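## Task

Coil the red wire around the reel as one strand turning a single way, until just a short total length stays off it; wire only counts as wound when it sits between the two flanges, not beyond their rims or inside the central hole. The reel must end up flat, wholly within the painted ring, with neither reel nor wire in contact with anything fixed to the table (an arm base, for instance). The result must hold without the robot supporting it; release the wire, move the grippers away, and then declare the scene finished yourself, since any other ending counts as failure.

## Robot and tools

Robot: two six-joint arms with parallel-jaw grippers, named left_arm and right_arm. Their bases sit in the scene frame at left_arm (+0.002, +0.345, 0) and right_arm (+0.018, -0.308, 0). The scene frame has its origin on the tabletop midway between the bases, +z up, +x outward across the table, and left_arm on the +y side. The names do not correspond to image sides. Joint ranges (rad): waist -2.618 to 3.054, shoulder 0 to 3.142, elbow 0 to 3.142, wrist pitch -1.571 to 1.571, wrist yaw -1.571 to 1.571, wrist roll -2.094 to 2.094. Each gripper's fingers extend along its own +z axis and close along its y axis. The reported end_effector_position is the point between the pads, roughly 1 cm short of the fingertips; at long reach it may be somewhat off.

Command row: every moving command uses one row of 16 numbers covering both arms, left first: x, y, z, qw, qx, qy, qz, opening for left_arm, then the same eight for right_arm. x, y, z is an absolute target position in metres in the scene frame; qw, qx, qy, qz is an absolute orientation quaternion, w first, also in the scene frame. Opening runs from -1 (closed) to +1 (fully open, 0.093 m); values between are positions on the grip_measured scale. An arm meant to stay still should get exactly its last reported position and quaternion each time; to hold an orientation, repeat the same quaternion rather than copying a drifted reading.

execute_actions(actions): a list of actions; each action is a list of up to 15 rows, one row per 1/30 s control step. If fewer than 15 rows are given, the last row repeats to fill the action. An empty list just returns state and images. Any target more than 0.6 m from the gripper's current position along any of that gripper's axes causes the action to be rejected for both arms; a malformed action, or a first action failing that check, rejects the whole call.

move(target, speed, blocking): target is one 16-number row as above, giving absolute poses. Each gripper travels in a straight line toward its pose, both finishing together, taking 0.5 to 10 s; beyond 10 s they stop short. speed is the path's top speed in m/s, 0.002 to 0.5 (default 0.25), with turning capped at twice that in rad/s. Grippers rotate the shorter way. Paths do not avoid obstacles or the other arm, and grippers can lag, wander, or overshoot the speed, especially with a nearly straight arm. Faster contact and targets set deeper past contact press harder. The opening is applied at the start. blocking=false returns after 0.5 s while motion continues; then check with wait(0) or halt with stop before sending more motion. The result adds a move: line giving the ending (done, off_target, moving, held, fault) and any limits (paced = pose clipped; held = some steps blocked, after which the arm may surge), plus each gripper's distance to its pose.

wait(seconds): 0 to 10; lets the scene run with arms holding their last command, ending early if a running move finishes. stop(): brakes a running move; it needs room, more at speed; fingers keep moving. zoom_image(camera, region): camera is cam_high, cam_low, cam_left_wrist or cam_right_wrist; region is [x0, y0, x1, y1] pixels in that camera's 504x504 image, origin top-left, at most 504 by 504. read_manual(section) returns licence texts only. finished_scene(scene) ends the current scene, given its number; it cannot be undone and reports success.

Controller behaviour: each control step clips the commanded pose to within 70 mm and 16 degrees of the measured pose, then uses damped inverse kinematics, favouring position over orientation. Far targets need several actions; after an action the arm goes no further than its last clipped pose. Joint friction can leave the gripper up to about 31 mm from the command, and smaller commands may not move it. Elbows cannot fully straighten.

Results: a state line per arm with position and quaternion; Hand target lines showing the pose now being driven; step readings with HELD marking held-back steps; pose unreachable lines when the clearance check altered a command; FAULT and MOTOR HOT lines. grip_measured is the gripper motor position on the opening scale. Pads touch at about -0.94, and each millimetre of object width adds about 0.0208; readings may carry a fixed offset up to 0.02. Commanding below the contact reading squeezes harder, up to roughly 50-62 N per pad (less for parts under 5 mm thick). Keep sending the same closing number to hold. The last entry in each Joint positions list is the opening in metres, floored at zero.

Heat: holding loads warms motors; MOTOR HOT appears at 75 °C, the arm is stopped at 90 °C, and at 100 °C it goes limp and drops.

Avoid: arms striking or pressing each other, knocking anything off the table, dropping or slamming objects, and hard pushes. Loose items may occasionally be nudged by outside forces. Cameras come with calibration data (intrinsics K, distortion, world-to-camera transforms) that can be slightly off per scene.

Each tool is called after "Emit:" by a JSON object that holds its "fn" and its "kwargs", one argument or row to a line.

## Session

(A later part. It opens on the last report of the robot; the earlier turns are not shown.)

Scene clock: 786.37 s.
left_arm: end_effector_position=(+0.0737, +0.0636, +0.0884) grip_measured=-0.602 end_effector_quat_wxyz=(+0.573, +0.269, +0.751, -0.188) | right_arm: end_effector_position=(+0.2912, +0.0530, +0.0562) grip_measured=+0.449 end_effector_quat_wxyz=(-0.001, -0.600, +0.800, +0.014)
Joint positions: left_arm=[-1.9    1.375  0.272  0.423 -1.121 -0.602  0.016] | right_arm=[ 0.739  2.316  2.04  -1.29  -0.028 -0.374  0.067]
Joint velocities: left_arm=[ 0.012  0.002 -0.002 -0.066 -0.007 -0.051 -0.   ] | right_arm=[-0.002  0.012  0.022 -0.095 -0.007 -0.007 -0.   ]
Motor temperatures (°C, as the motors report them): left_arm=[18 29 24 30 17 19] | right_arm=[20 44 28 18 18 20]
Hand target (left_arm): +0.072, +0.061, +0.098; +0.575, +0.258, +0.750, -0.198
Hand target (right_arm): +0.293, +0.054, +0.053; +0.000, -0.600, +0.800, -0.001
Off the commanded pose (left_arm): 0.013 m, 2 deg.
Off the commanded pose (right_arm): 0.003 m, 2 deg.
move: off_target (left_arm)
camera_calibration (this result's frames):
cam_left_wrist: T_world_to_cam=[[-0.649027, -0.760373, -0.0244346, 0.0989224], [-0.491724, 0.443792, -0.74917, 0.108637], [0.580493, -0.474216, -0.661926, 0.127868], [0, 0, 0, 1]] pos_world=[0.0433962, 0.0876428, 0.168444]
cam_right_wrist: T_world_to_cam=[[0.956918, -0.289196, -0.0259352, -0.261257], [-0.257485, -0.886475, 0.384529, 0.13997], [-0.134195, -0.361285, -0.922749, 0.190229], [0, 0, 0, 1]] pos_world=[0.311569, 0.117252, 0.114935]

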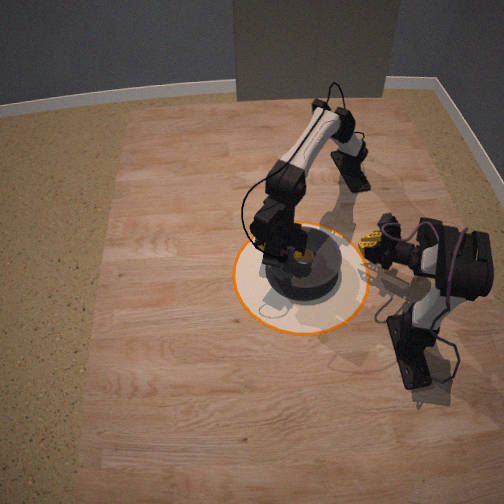

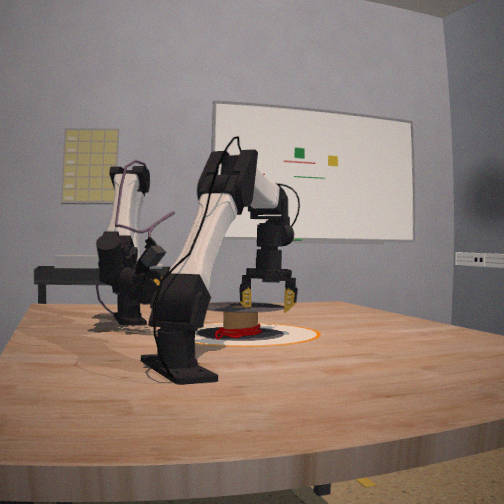

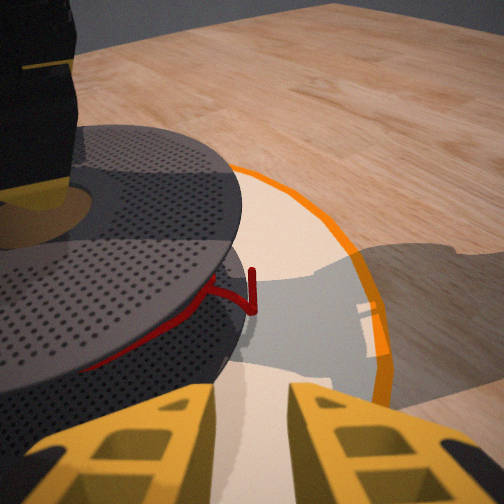

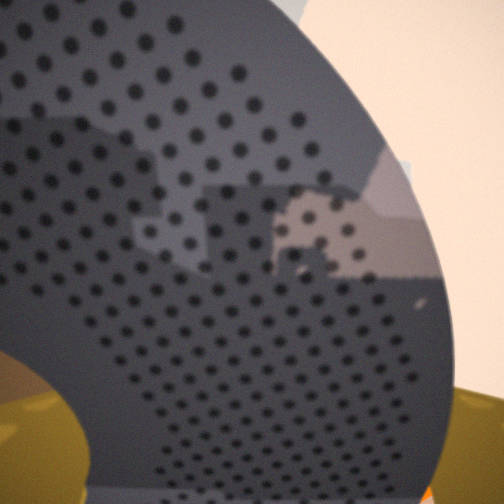

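Emit:
{"fn": "execute_actions", "kwargs": {
  "actions": [
    [[0.07,0.06,0.10,0.5757,0.2583,0.750,-0.1982,-0.6,0.2912,0.053,0.054,0,-0.6,0.8,0,1]]
  ]
}}

Emit:
{"fn": "move", "kwargs": {
  "target": [0.05,0.10,0.13,0.5757,0.2583,0.750,-0.1982,-0.6,0.2912,0.053,0.13,0,-0.6,0.8,0,1],
  "speed": 0.15
}}

Emit:
{"fn": "move", "kwargs": {
  "target": [0.04,0.16,0.16,0.5757,0.2583,0.750,-0.1982,-0.6,0.28,-0.17,0.16,0,-0.6,0.8,0,1],
  "speed": 0.25
}}

Scene clock: 787.50 s.
left_arm: end_effector_position=(+0.0726, +0.0636, +0.0882) grip_measured=-0.602 end_effector_quat_wxyz=(+0.573, +0.271, +0.752, -0.184) | right_arm: end_effector_position=(+0.2929, +0.0517, +0.0561) grip_measured=+0.990 end_effector_quat_wxyz=(+0.001, -0.598, +0.801, +0.007)
Joint positions: left_arm=[-1.905  1.375  0.281  0.395 -1.126 -0.614  0.016] | right_arm=[ 0.741  2.316  2.04  -1.29  -0.012 -0.369  0.093]
Joint velocities: left_arm=[ 0.002 -0.002 -0.012  0.007  0.037 -0.051 -0.001] | right_arm=[-0.012 -0.002 -0.017 -0.022 -0.022 -0.007 -0.   ]
Motor temperatures (°C, as the motors report them): left_arm=[18 29 24 29 17 19] | right_arm=[20 44 28 18 18 20]
Hand target (left_arm): +0.070, +0.060, +0.100; +0.576, +0.258, +0.750, -0.198
Hand target (right_arm): +0.291, +0.053, +0.054; +0.000, -0.600, +0.800, -0.000
Off the commanded pose (left_arm): 0.013 m, 2 deg.
Off the commanded pose (right_arm): 0.003 m, 1 deg.
Step readings (end_effector_position):
0: left_arm (+0.0741, +0.0647, +0.0870) | right_arm (+0.2912, +0.0530, +0.0562)
1: left_arm (+0.0739, +0.0646, +0.0871) | right_arm (+0.2912, +0.0530, +0.0562)
2: left_arm (+0.0735, +0.0643, +0.0874) | right_arm (+0.2913, +0.0529, +0.0562)
4: left_arm (+0.0726, +0.0635, +0.0882) | right_arm (+0.2918, +0.0525, +0.0561)
8: left_arm (+0.0724, +0.0632, +0.0886) | right_arm (+0.2925, +0.0520, +0.0561)
15: end_effector_position above
camera_calibration (this result's frames):
cam_left_wrist: T_world_to_cam=[[-0.648021, -0.760955, -0.0318781, 0.0988621], [-0.490882, 0.4493, -0.746434, 0.107335], [0.582326, -0.468057, -0.664695, 0.128153], [0, 0, 0, 1]] pos_world=[0.0421265, 0.0869871, 0.168452]
cam_right_wrist: T_world_to_cam=[[0.955904, -0.293471, -0.0110163, -0.263613], [-0.266147, -0.881538, 0.389944, 0.14123], [-0.124149, -0.369817, -0.920773, 0.187315], [0, 0, 0, 1]] pos_world=[0.312831, 0.116409, 0.114499]

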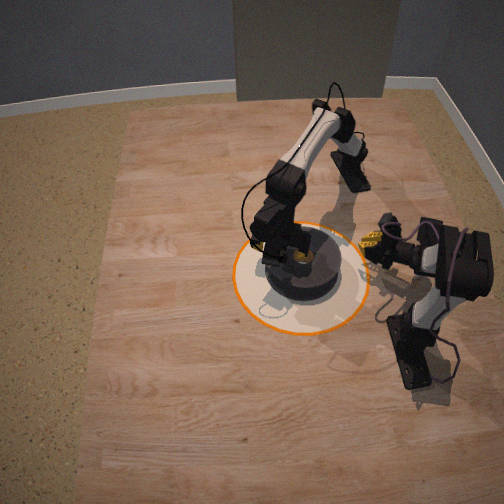

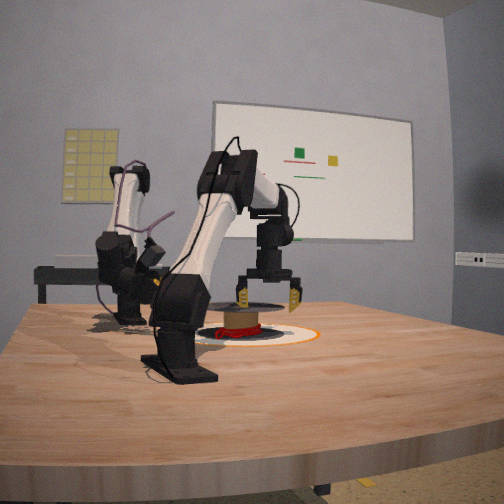

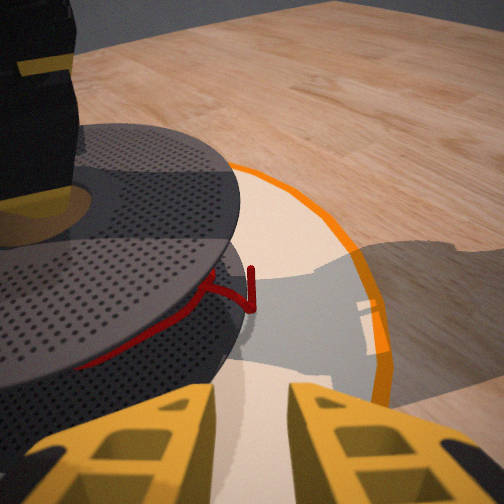

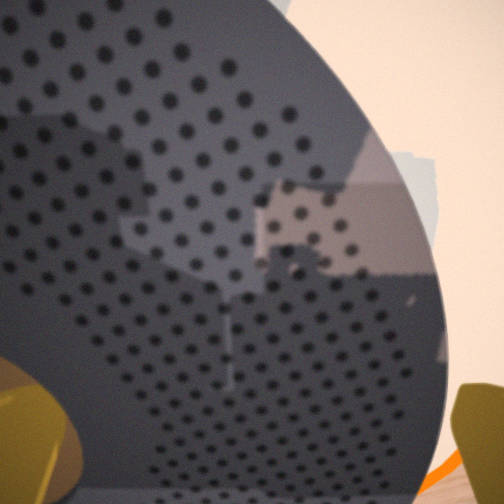

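Scene clock: 788.90 s.
left_arm: end_effector_position=(+0.0532, +0.1020, +0.1264) grip_measured=-0.602 end_effector_quat_wxyz=(+0.571, +0.256, +0.754, -0.202) | right_arm: end_effector_position=(+0.2943, +0.0533, +0.1335) grip_measured=+0.990 end_effector_quat_wxyz=(+0.019, -0.598, +0.801, +0.011)
Joint positions: left_arm=[-2.092  1.084  0.38  -0.308 -1.251 -1.001  0.016] | right_arm=[ 0.741  2.331  2.377 -1.572 -0.012 -0.369  0.093]
Joint velocities: left_arm=[-0.002 -0.002 -0.002 -0.066 -0.022 -0.007  0.   ] | right_arm=[-0.007  0.002 -0.007 -0.007 -0.037  0.037  0.   ]
Motor temperatures (°C, as the motors report them): left_arm=[18 29 24 29 17 19] | right_arm=[20 44 28 18 18 20]
Hand target (left_arm): +0.051, +0.100, +0.129; +0.575, +0.259, +0.750, -0.198
Hand target (right_arm): +0.292, +0.054, +0.130; +0.012, -0.600, +0.800, +0.003
Off the commanded pose (left_arm): 0.005 m, 1 deg.
Off the commanded pose (right_arm): 0.005 m, 3 deg.
joint sent to its limit (right arm) — the command would take joint 4 (wrist pitch) past its lower limit, so that joint was sent only as far as its limit.
move: off_target (right_arm)
camera_calibration (this result's frames):
cam_left_wrist: T_world_to_cam=[[-0.646378, -0.762895, 0.013674, 0.111066], [-0.507039, 0.416068, -0.75485, 0.11442], [0.570182, -0.494852, -0.655755, 0.185055], [0, 0, 0, 1]] pos_world=[0.0242905, 0.1287, 0.206201]
cam_right_wrist: T_world_to_cam=[[0.955994, -0.293371, 0.00309223, -0.265551], [-0.275087, -0.892647, 0.357083, 0.120462], [-0.101998, -0.34222, -0.934068, 0.253161], [0, 0, 0, 1]] pos_world=[0.312824, 0.116262, 0.194276]

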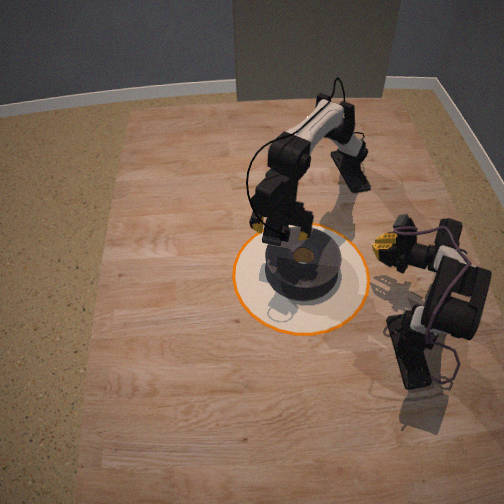

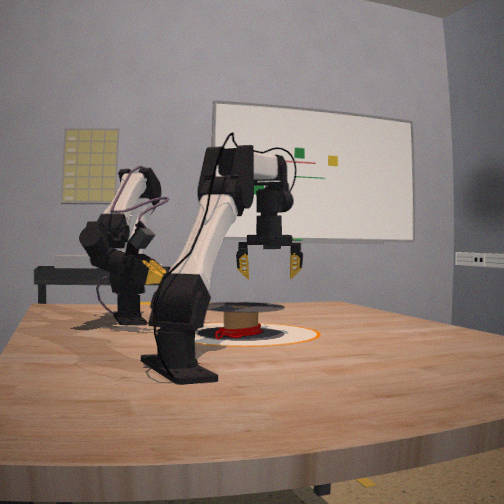

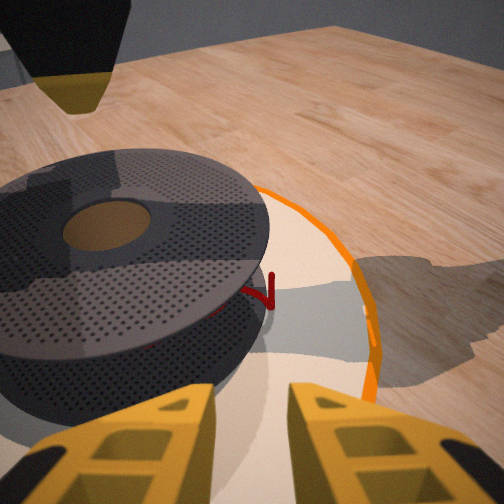

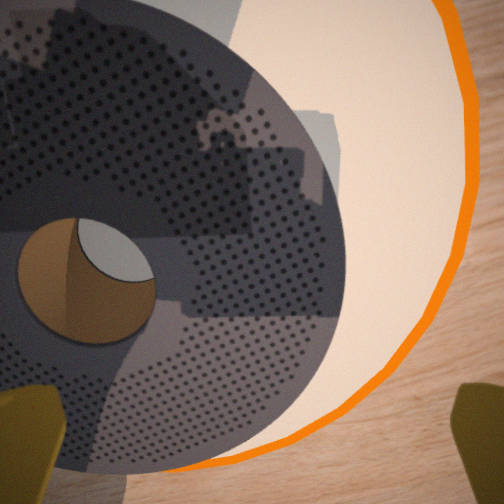

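Scene clock: 790.90 s.
left_arm: end_effector_position=(+0.0461, +0.1621, +0.1590) grip_measured=-0.602 end_effector_quat_wxyz=(+0.576, +0.252, +0.751, -0.201) | right_arm: end_effector_position=(+0.2831, -0.1658, +0.1649) grip_measured=+0.990 end_effector_quat_wxyz=(+0.003, -0.600, +0.800, +0.006)
Joint positions: left_arm=[-2.396  1.172  0.57  -1.454 -1.278 -2.086  0.016] | right_arm=[ 0.313  1.682  1.567 -1.452 -0.012 -0.8    0.093]
Joint velocities: left_arm=[-0.002 -0.022  0.007 -0.007 -0.007 -0.081 -0.   ] | right_arm=[-0.002 -0.002 -0.007 -0.051 -0.022 -0.007 -0.   ]
Motor temperatures (°C, as the motors report them): left_arm=[18 28 24 29 17 19] | right_arm=[20 44 28 18 18 20]
Hand target (left_arm): +0.043, +0.161, +0.160; +0.576, +0.257, +0.751, -0.195
Hand target (right_arm): +0.280, -0.168, +0.163; +0.001, -0.600, +0.800, +0.008
Off the commanded pose (left_arm): 0.006 m, 1 deg.
Off the commanded pose (right_arm): 0.007 m, 1 deg.
joint sent to its limit (left arm) — the command would take joint 6 (wrist roll) past its lower limit, so that joint was sent only as far as its limit.
move: done
camera_calibration (this result's frames):
cam_left_wrist: T_world_to_cam=[[-0.639404, -0.768779, 0.0119127, 0.152751], [-0.503039, 0.406566, -0.762664, 0.113001], [0.581476, -0.493642, -0.646686, 0.238081], [0, 0, 0, 1]] pos_world=[0.0160752, 0.189016, 0.238326]
cam_right_wrist: T_world_to_cam=[[0.956711, -0.290953, -0.00704869, -0.317351], [-0.265458, -0.882294, 0.388702, -0.0956622], [-0.119313, -0.370004, -0.921337, 0.20453], [0, 0, 0, 1]] pos_world=[0.302622, -0.101059, 0.223388]

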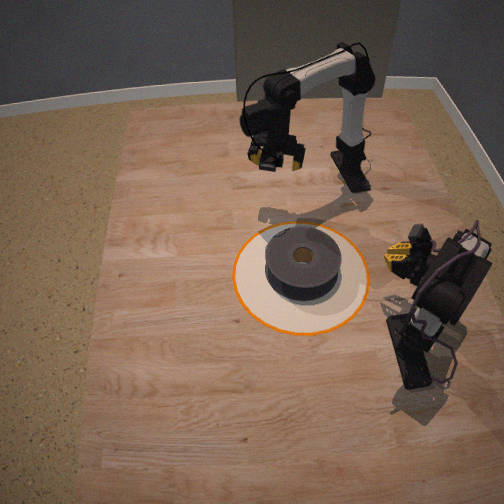

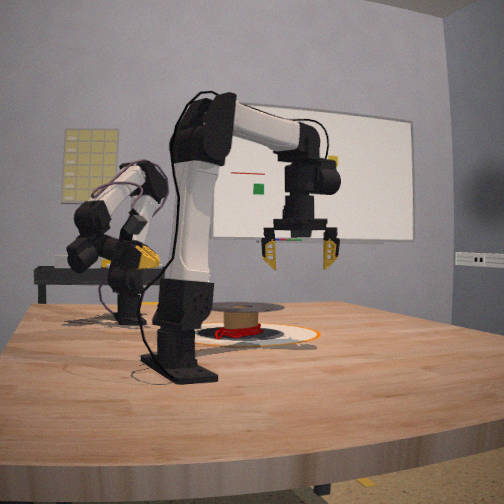

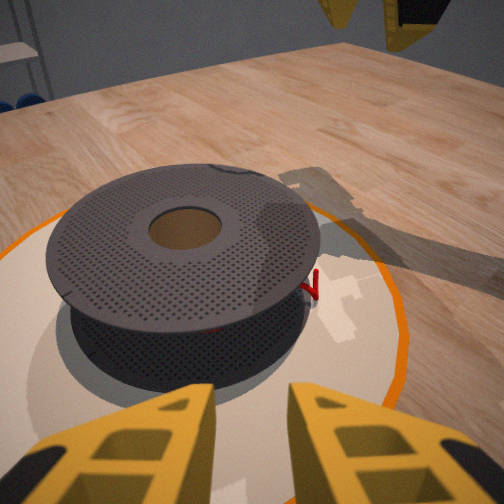

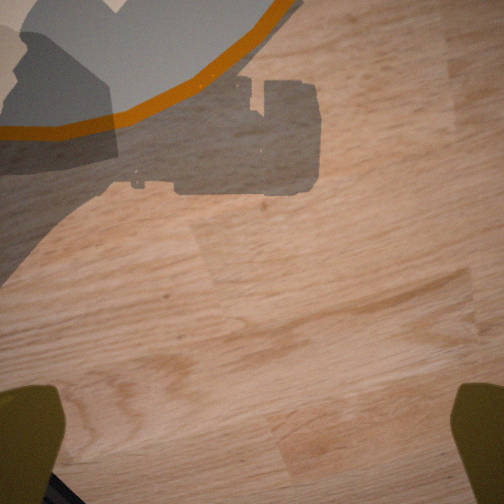

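Emit:
{"fn": "wait", "kwargs": {
  "seconds": 8
}}

Emit:
{"fn": "zoom_image", "kwargs": {
  "camera": "cam_left_wrist",
  "region": [200,200,400,400]
}}

Emit:
{"fn": "zoom_image", "kwargs": {
  "camera": "cam_low",
  "region": [170,290,330,370]
}}

Scene clock: 799.27 s.
left_arm: end_effector_position=(+0.0464, +0.1624, +0.1592) grip_measured=-0.602 end_effector_quat_wxyz=(+0.576, +0.250, +0.752, -0.201) | right_arm: end_effector_position=(+0.2831, -0.1658, +0.1649) grip_measured=+0.990 end_effector_quat_wxyz=(+0.003, -0.600, +0.800, +0.006)
Joint positions: left_arm=[-2.396  1.172  0.57  -1.458 -1.278 -2.092  0.016] | right_arm=[ 0.313  1.682  1.567 -1.452 -0.012 -0.8    0.093]
Joint velocities: left_arm=[-0.012 -0.022 -0.007 -0.095 -0.022  0.037  0.   ] | right_arm=[ 0.002 -0.002  0.027 -0.051  0.007  0.022  0.   ]
Motor temperatures (°C, as the motors report them): left_arm=[18 27 25 27 17 19] | right_arm=[20 43 27 18 18 20]
Hand target (left_arm): +0.043, +0.161, +0.160; +0.576, +0.257, +0.751, -0.194
Hand target (right_arm): +0.280, -0.168, +0.163; +0.001, -0.600, +0.800, +0.008
Off the commanded pose (left_arm): 0.007 m, 1 deg.
Off the commanded pose (right_arm): 0.007 m, 1 deg.
wait: 8.00 s; at rest from the start
camera_calibration (this result's frames):
cam_left_wrist: T_world_to_cam=[[-0.637835, -0.77004, 0.0143147, 0.152972], [-0.505053, 0.404167, -0.762608, 0.113572], [0.581453, -0.493648, -0.646703, 0.238152], [0, 0, 0, 1]] pos_world=[0.0164567, 0.189456, 0.238434]
cam_right_wrist: T_world_to_cam=[[0.956711, -0.290953, -0.00704869, -0.317351], [-0.265458, -0.882294, 0.388702, -0.0956622], [-0.119313, -0.370004, -0.921337, 0.20453], [0, 0, 0, 1]] pos_world=[0.302622, -0.101059, 0.223388]

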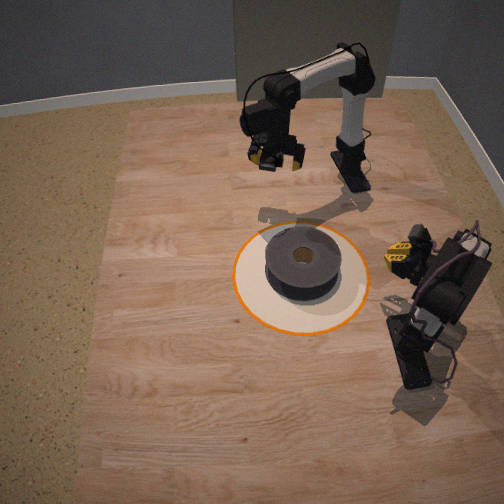

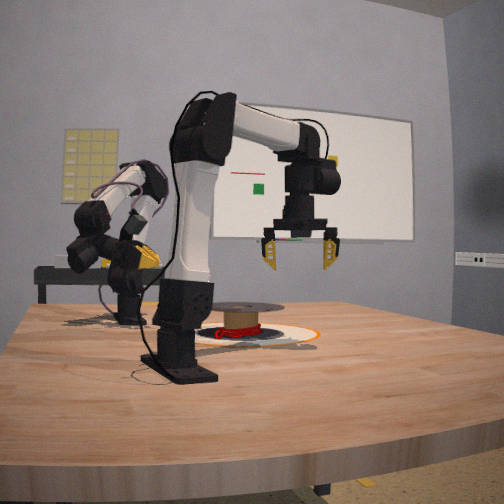

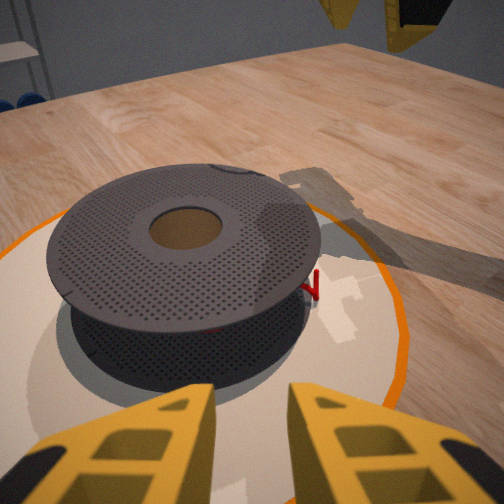

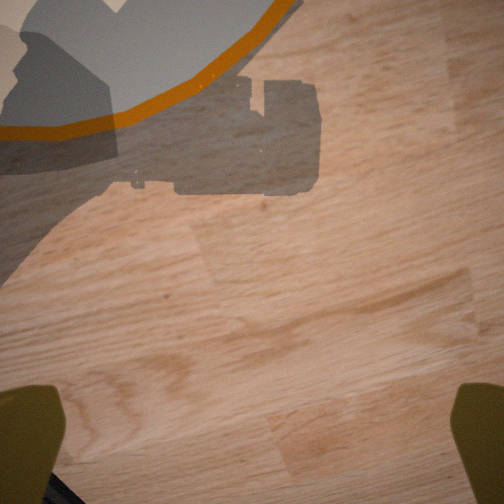

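Region (200, 200, 400, 400) of cam_left_wrist's 504x504 image, scaled by 2.520, with more detail than that image has.

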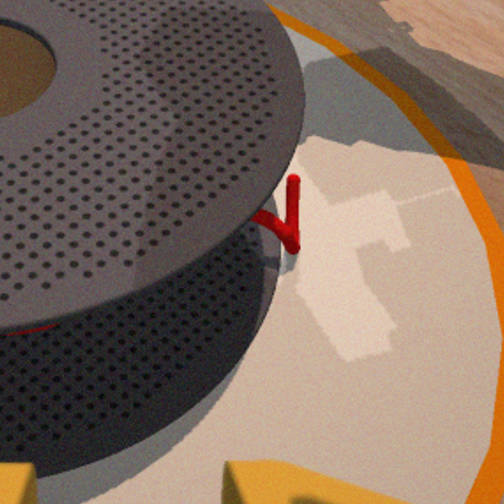

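Region (170, 290, 330, 370) of cam_low's 504x504 image, scaled by 3.150, with more detail than that image has.

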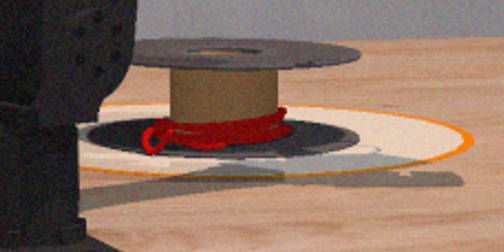

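Emit:
{"fn": "finished_scene", "kwargs": {
  "scene": 1
}}

The scene is finished: the task was done.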